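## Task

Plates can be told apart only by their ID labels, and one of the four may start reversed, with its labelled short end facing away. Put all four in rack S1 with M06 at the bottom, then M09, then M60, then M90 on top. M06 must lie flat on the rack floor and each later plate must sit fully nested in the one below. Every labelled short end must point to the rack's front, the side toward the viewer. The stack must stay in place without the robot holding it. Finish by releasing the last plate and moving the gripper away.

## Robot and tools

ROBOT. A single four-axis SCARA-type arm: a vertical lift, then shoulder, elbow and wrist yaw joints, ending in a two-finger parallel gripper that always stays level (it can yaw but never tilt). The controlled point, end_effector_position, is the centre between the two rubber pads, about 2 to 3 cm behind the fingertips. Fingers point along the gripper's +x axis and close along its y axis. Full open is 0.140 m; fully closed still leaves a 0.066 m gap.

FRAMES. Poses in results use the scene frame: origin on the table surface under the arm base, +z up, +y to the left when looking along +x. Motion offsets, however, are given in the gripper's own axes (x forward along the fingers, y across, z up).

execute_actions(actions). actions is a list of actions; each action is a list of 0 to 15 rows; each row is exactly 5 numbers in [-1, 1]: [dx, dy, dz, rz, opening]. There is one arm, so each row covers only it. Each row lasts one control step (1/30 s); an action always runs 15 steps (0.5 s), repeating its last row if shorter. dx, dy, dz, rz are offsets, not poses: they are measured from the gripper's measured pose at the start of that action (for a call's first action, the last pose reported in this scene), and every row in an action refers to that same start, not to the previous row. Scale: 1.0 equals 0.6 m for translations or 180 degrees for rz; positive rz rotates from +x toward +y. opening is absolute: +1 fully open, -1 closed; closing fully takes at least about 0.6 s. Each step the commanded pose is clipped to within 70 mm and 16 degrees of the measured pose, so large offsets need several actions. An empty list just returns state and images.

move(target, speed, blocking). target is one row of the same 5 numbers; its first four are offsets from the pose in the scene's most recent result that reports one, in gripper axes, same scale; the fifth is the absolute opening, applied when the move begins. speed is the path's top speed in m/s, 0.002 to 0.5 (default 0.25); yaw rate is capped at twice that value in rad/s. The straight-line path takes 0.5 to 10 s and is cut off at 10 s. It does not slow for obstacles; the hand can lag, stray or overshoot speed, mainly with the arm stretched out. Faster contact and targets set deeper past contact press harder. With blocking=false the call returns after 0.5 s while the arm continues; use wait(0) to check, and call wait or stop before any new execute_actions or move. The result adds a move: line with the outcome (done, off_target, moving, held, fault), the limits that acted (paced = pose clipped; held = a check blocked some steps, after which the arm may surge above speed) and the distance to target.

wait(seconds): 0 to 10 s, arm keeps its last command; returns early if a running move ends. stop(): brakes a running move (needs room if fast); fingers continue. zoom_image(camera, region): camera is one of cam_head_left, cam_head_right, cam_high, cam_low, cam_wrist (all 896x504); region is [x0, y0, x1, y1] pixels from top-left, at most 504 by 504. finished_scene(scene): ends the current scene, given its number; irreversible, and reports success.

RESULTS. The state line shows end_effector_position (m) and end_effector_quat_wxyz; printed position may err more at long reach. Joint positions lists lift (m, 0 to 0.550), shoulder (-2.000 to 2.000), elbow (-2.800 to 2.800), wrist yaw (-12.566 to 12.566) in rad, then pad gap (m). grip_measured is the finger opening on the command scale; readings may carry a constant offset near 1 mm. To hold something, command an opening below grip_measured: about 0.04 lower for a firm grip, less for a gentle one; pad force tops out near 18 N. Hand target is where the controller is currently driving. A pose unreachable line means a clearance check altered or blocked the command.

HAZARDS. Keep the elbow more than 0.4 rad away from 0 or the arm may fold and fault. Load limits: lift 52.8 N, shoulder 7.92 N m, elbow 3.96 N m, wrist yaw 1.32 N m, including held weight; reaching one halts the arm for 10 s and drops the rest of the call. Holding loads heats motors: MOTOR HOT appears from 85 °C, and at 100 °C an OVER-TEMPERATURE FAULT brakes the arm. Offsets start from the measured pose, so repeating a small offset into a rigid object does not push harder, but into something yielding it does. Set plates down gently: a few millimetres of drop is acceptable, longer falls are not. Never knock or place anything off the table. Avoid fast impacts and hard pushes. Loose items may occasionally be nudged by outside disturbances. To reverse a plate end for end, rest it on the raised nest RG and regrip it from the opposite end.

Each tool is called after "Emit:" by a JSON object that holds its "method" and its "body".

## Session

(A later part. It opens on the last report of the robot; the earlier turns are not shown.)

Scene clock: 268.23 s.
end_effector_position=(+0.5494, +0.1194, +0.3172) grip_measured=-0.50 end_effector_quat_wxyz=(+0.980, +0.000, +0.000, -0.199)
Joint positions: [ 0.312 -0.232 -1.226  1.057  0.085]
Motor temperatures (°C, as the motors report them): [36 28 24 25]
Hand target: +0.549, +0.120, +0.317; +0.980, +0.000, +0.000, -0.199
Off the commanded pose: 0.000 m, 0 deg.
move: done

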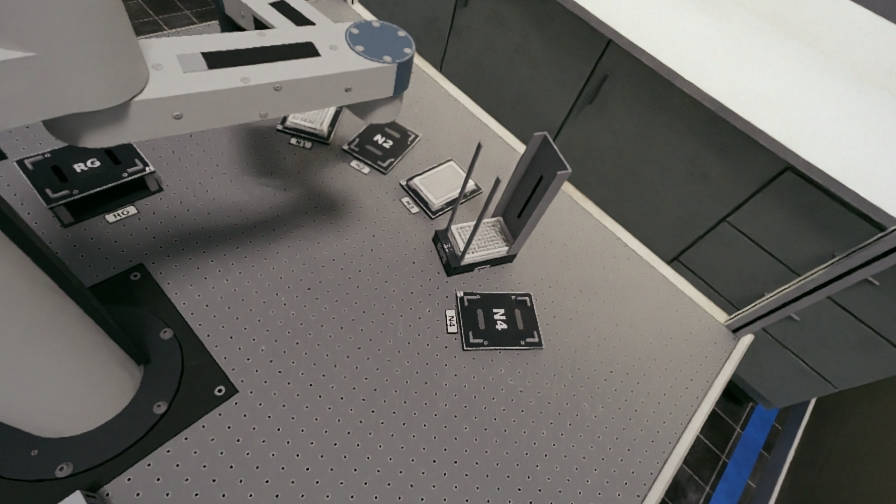

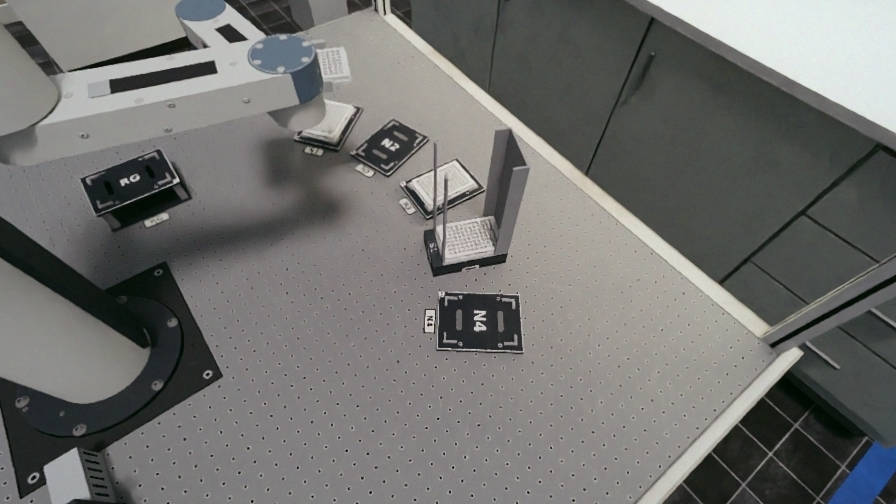

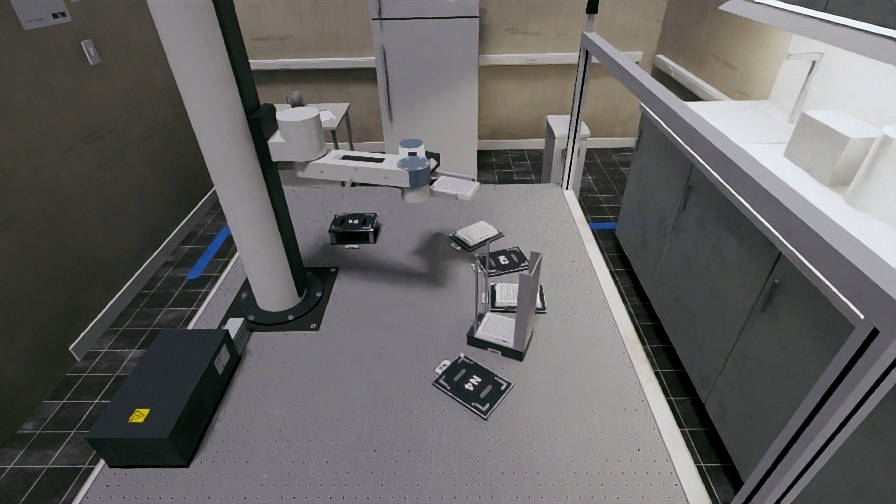

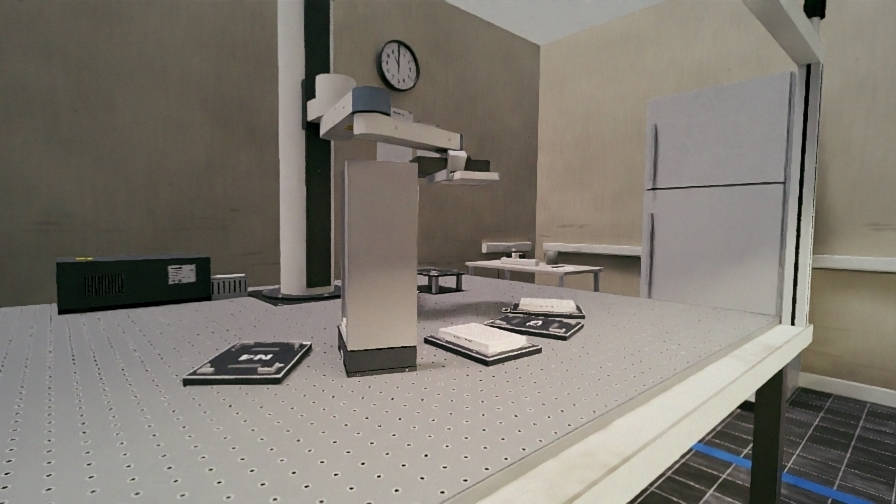

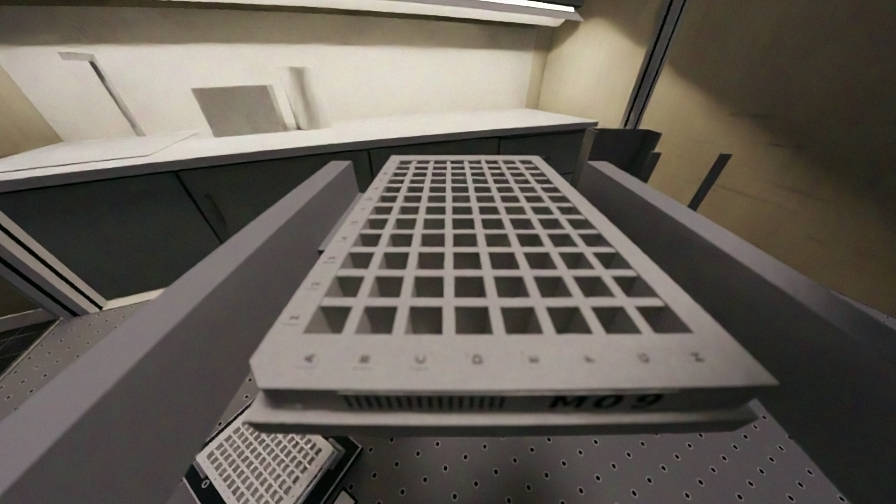

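Emit:
{"method": "move", "body": {"target": [0.4036,-0.4062,-0.007,0.0006,-0.55], "speed": 0.35}}

Scene clock: 272.93 s.
end_effector_position=(+0.6766, -0.1998, +0.3131) grip_measured=-0.50 end_effector_quat_wxyz=(+0.980, +0.000, +0.000, -0.199)
Joint positions: [ 0.308 -1.003 -1.75   2.353  0.085]
Motor temperatures (°C, as the motors report them): [36 28 24 25]
Hand target: +0.677, -0.200, +0.313; +0.980, +0.000, +0.000, -0.198
Off the commanded pose: 0.001 m, 0 deg.
move: done

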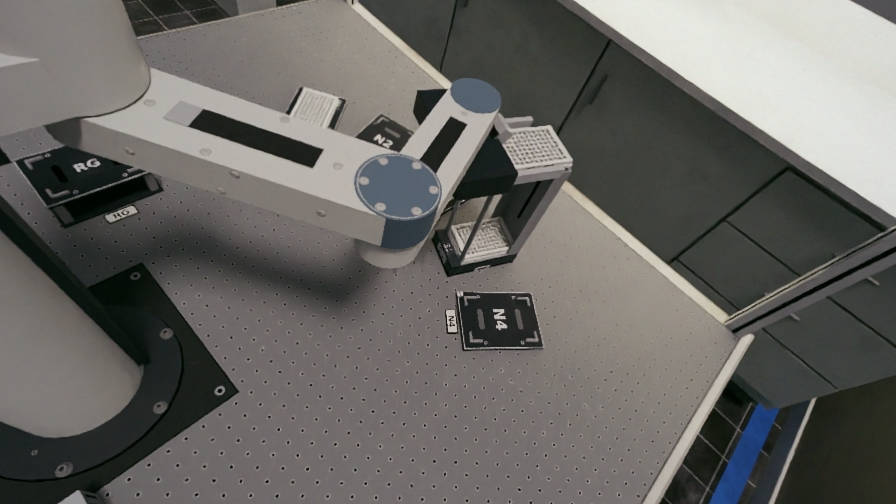

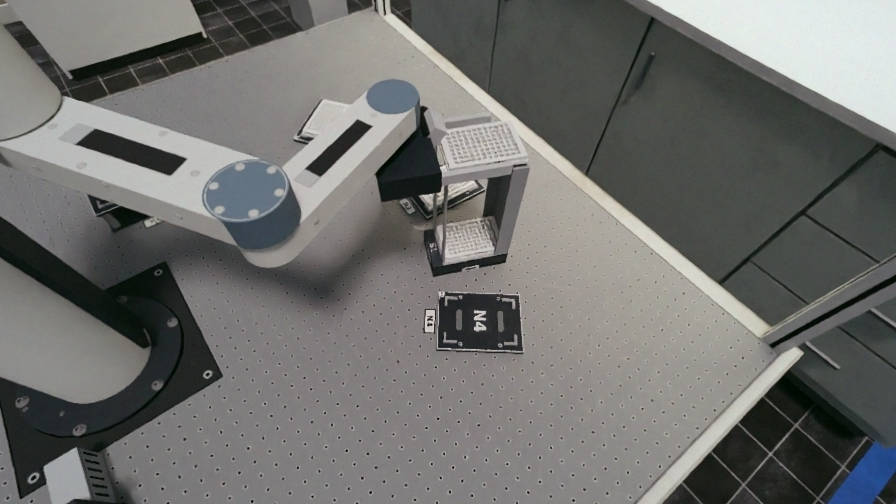

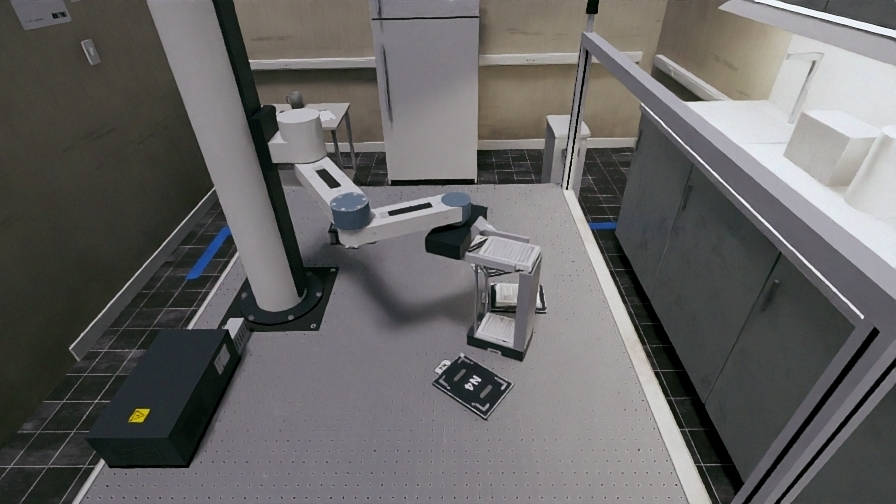

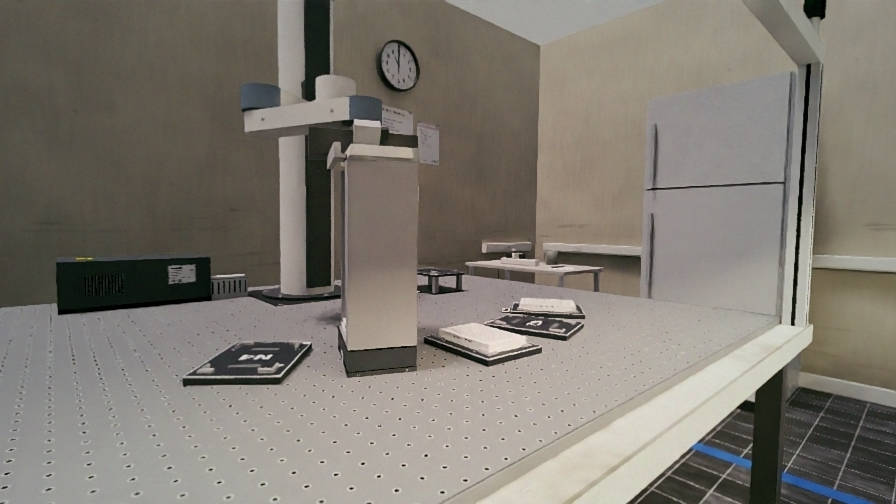

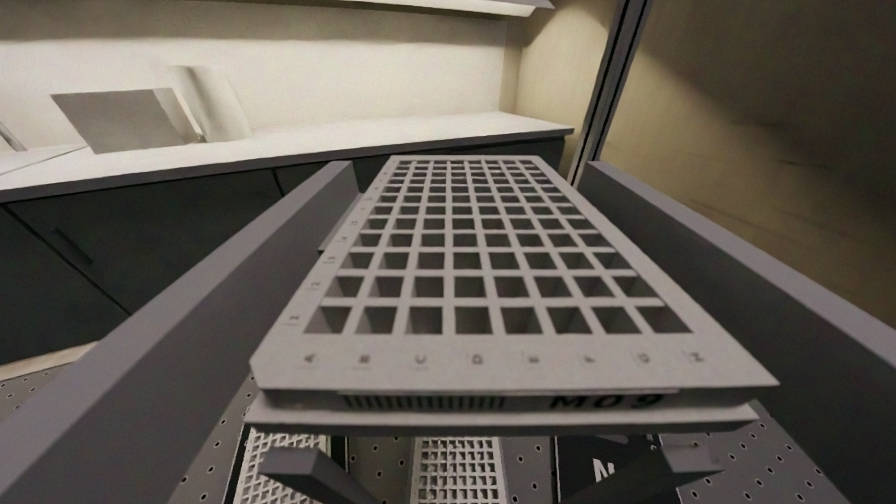

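Correction X=.0006,Y=.0003 → dx .00044, dy .00051.

Emit:
{"method": "move", "body": {"target": [0.0008,0.0009,-0.022,0.0003,-0.55], "speed": 0.015}}

Scene clock: 276.57 s.
end_effector_position=(+0.6772, -0.1996, +0.2998) grip_measured=-0.50 end_effector_quat_wxyz=(+0.980, +0.000, +0.000, -0.199)
Joint positions: [ 0.295 -1.001 -1.753  2.355  0.085]
Motor temperatures (°C, as the motors report them): [36 28 24 25]
Hand target: +0.677, -0.199, +0.300; +0.980, +0.000, +0.000, -0.198
Off the commanded pose: 0.000 m, 0 deg.
move: done

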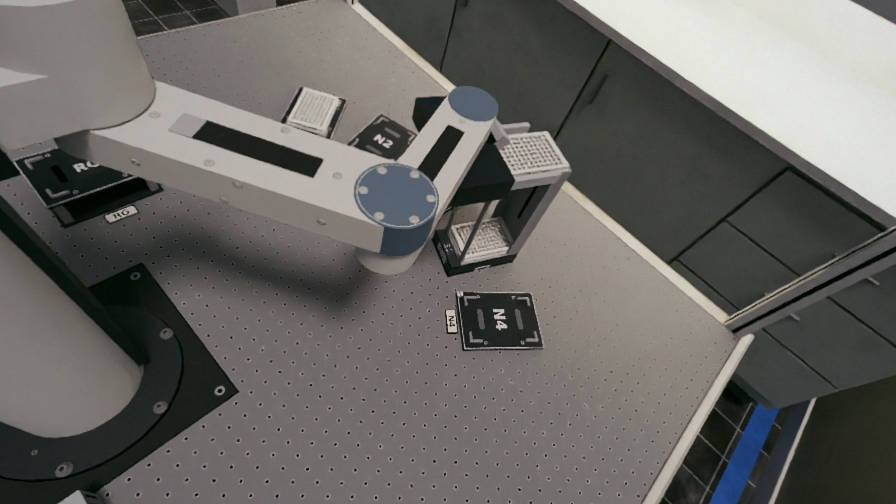

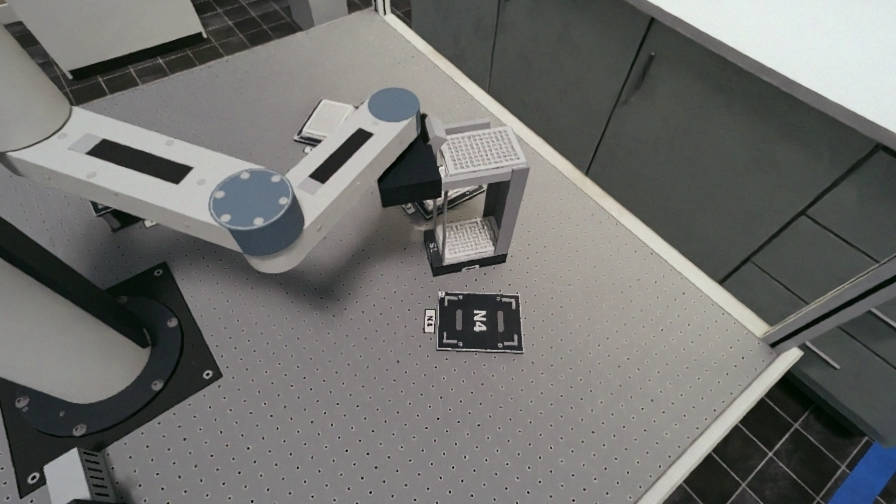

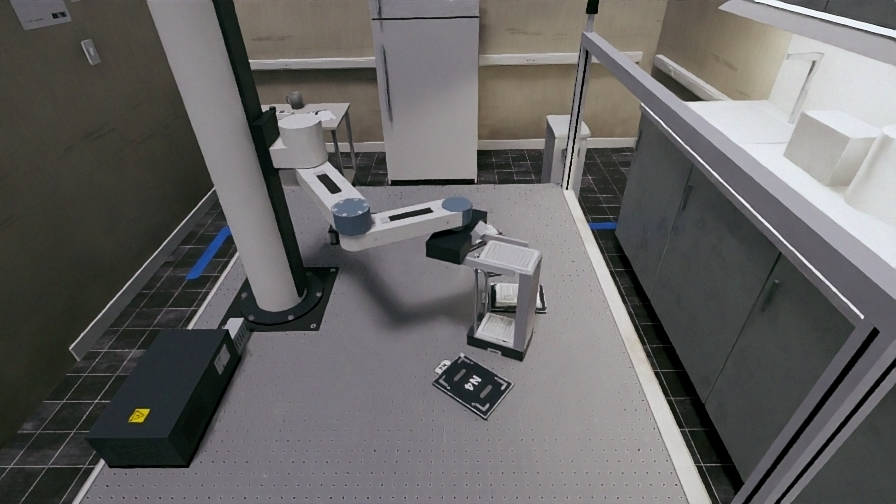

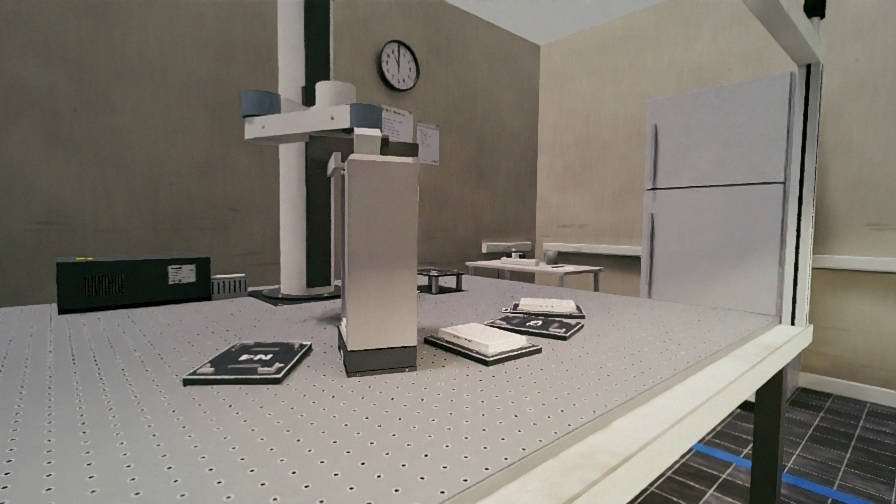

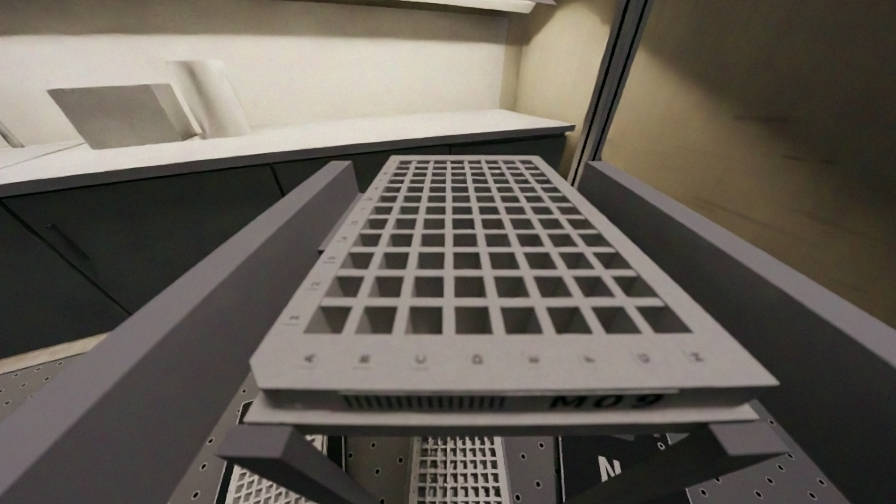

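Emit:
{"method": "move", "body": {"target": [0,0,-0.3738,0,-0.55], "speed": 0.25}}

Emit:
{"method": "move", "body": {"target": [0,0,-0.01,0,-0.55], "speed": 0.012}}

Scene clock: 283.80 s.
end_effector_position=(+0.6772, -0.1996, +0.0755) grip_measured=-0.50 end_effector_quat_wxyz=(+0.980, +0.000, +0.000, -0.199)
Joint positions: [ 0.07  -1.001 -1.753  2.355  0.085]
Motor temperatures (°C, as the motors report them): [36 28 24 25]
Hand target: +0.677, -0.200, +0.076; +0.980, +0.000, +0.000, -0.199
Off the commanded pose: 0.000 m, 0 deg.
move: done

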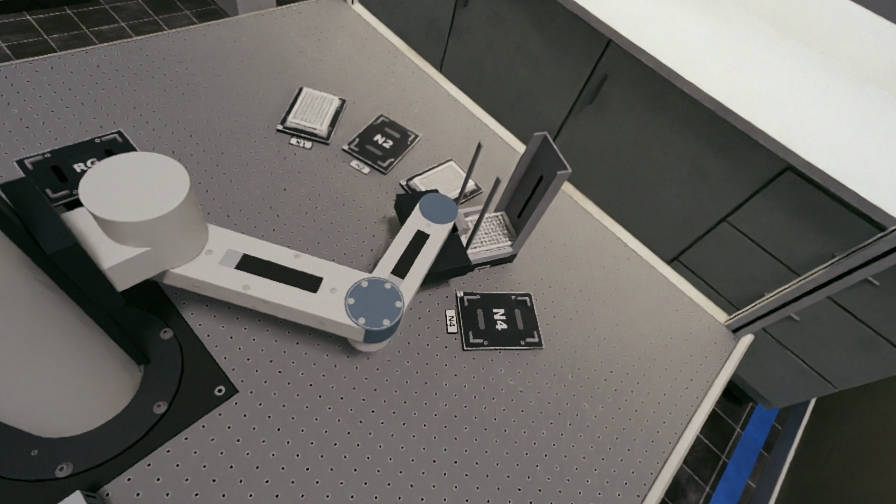

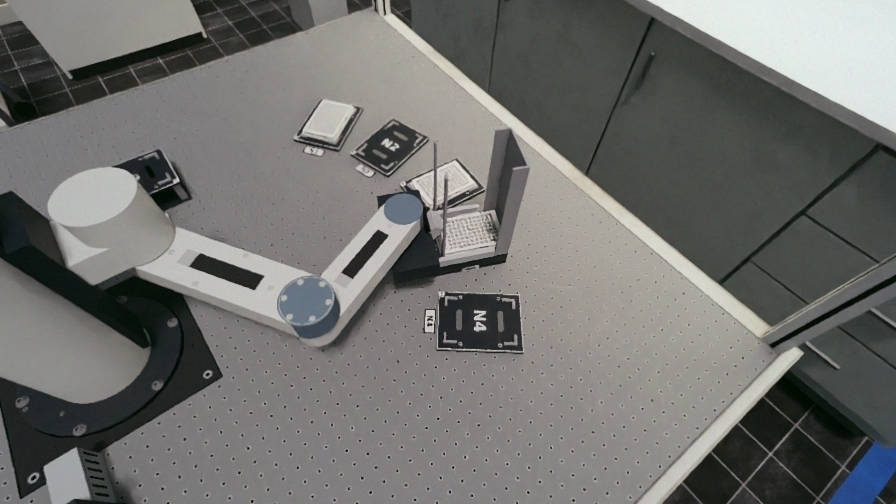

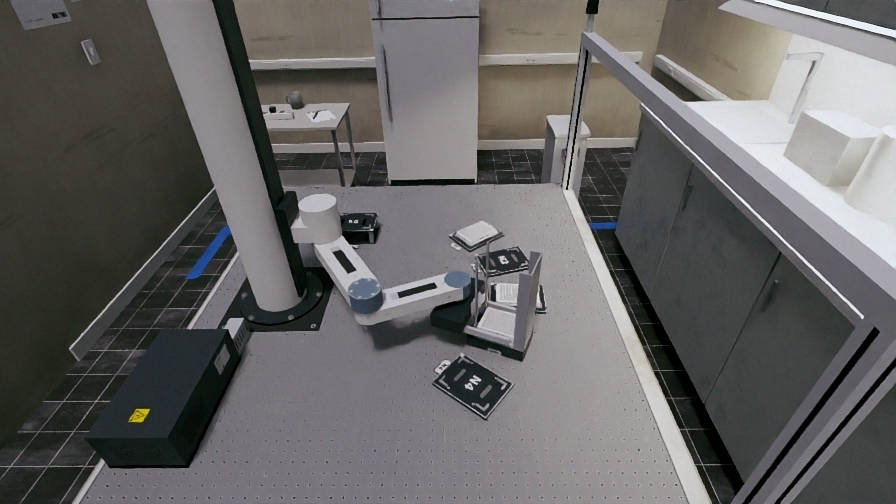

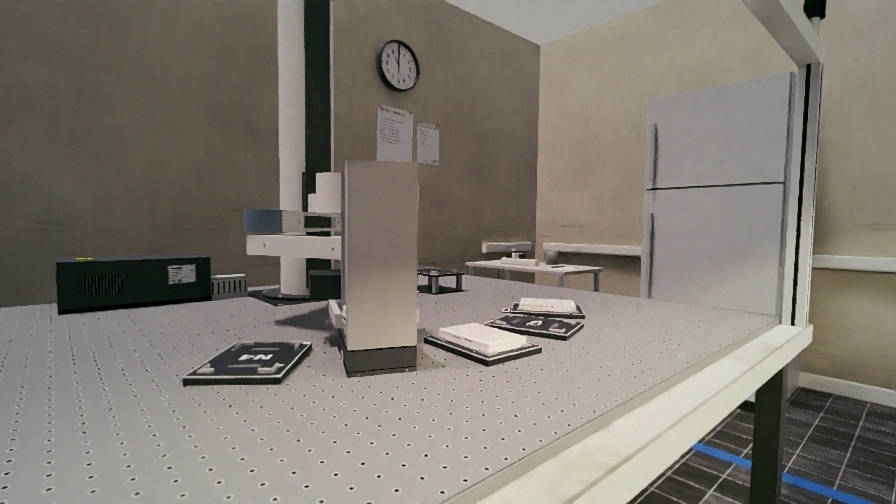

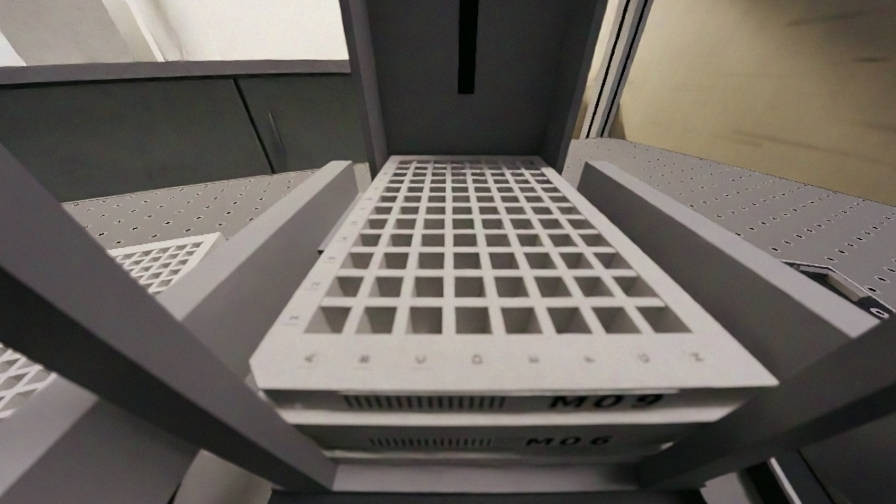

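Scene clock: 284.53 s.
end_effector_position=(+0.6772, -0.1996, +0.0695) grip_measured=-0.50 end_effector_quat_wxyz=(+0.980, +0.000, +0.000, -0.199)
Joint positions: [ 0.064 -1.001 -1.753  2.355  0.085]
Motor temperatures (°C, as the motors report them): [36 28 24 25]
Hand target: +0.677, -0.200, +0.069; +0.980, +0.000, +0.000, -0.199
Off the commanded pose: 0.000 m, 0 deg.
move: done

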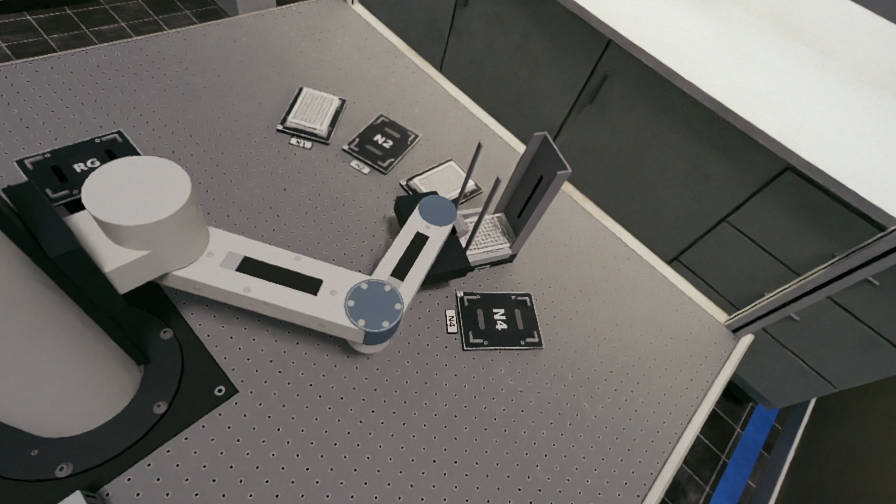

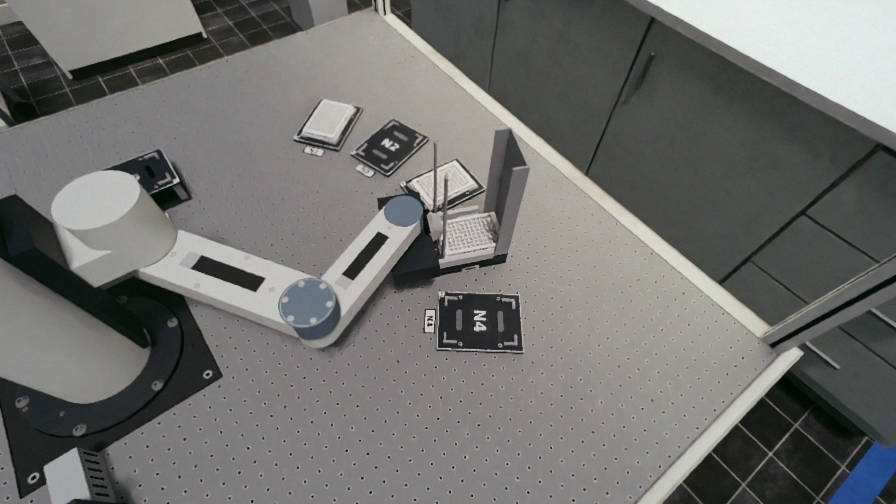

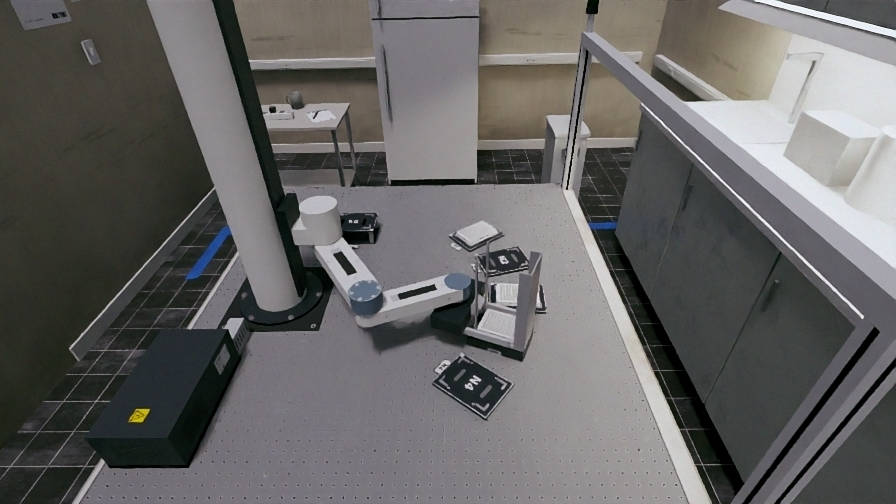

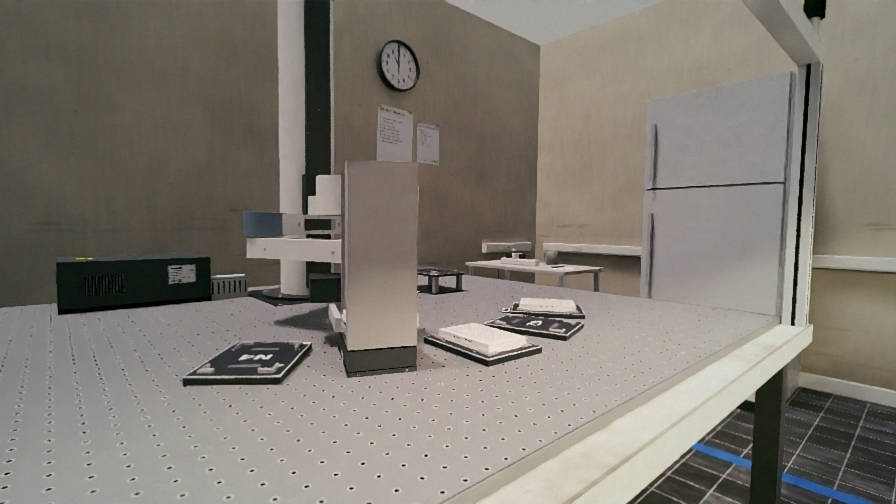

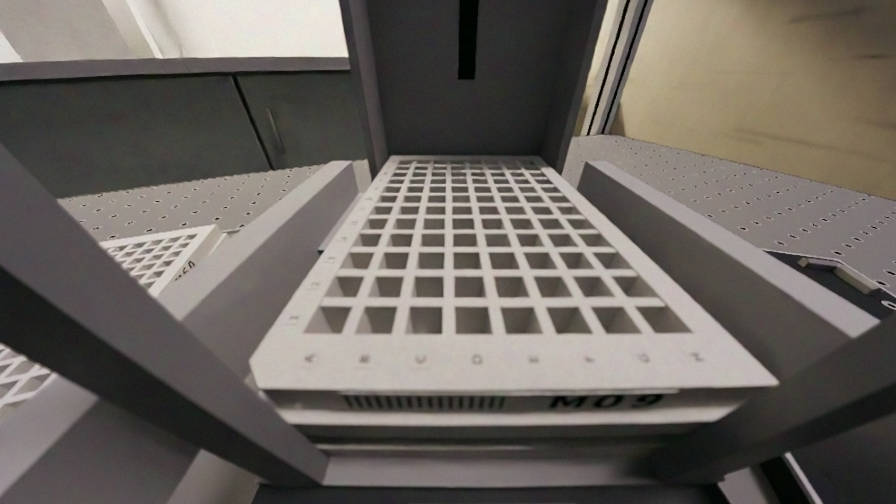

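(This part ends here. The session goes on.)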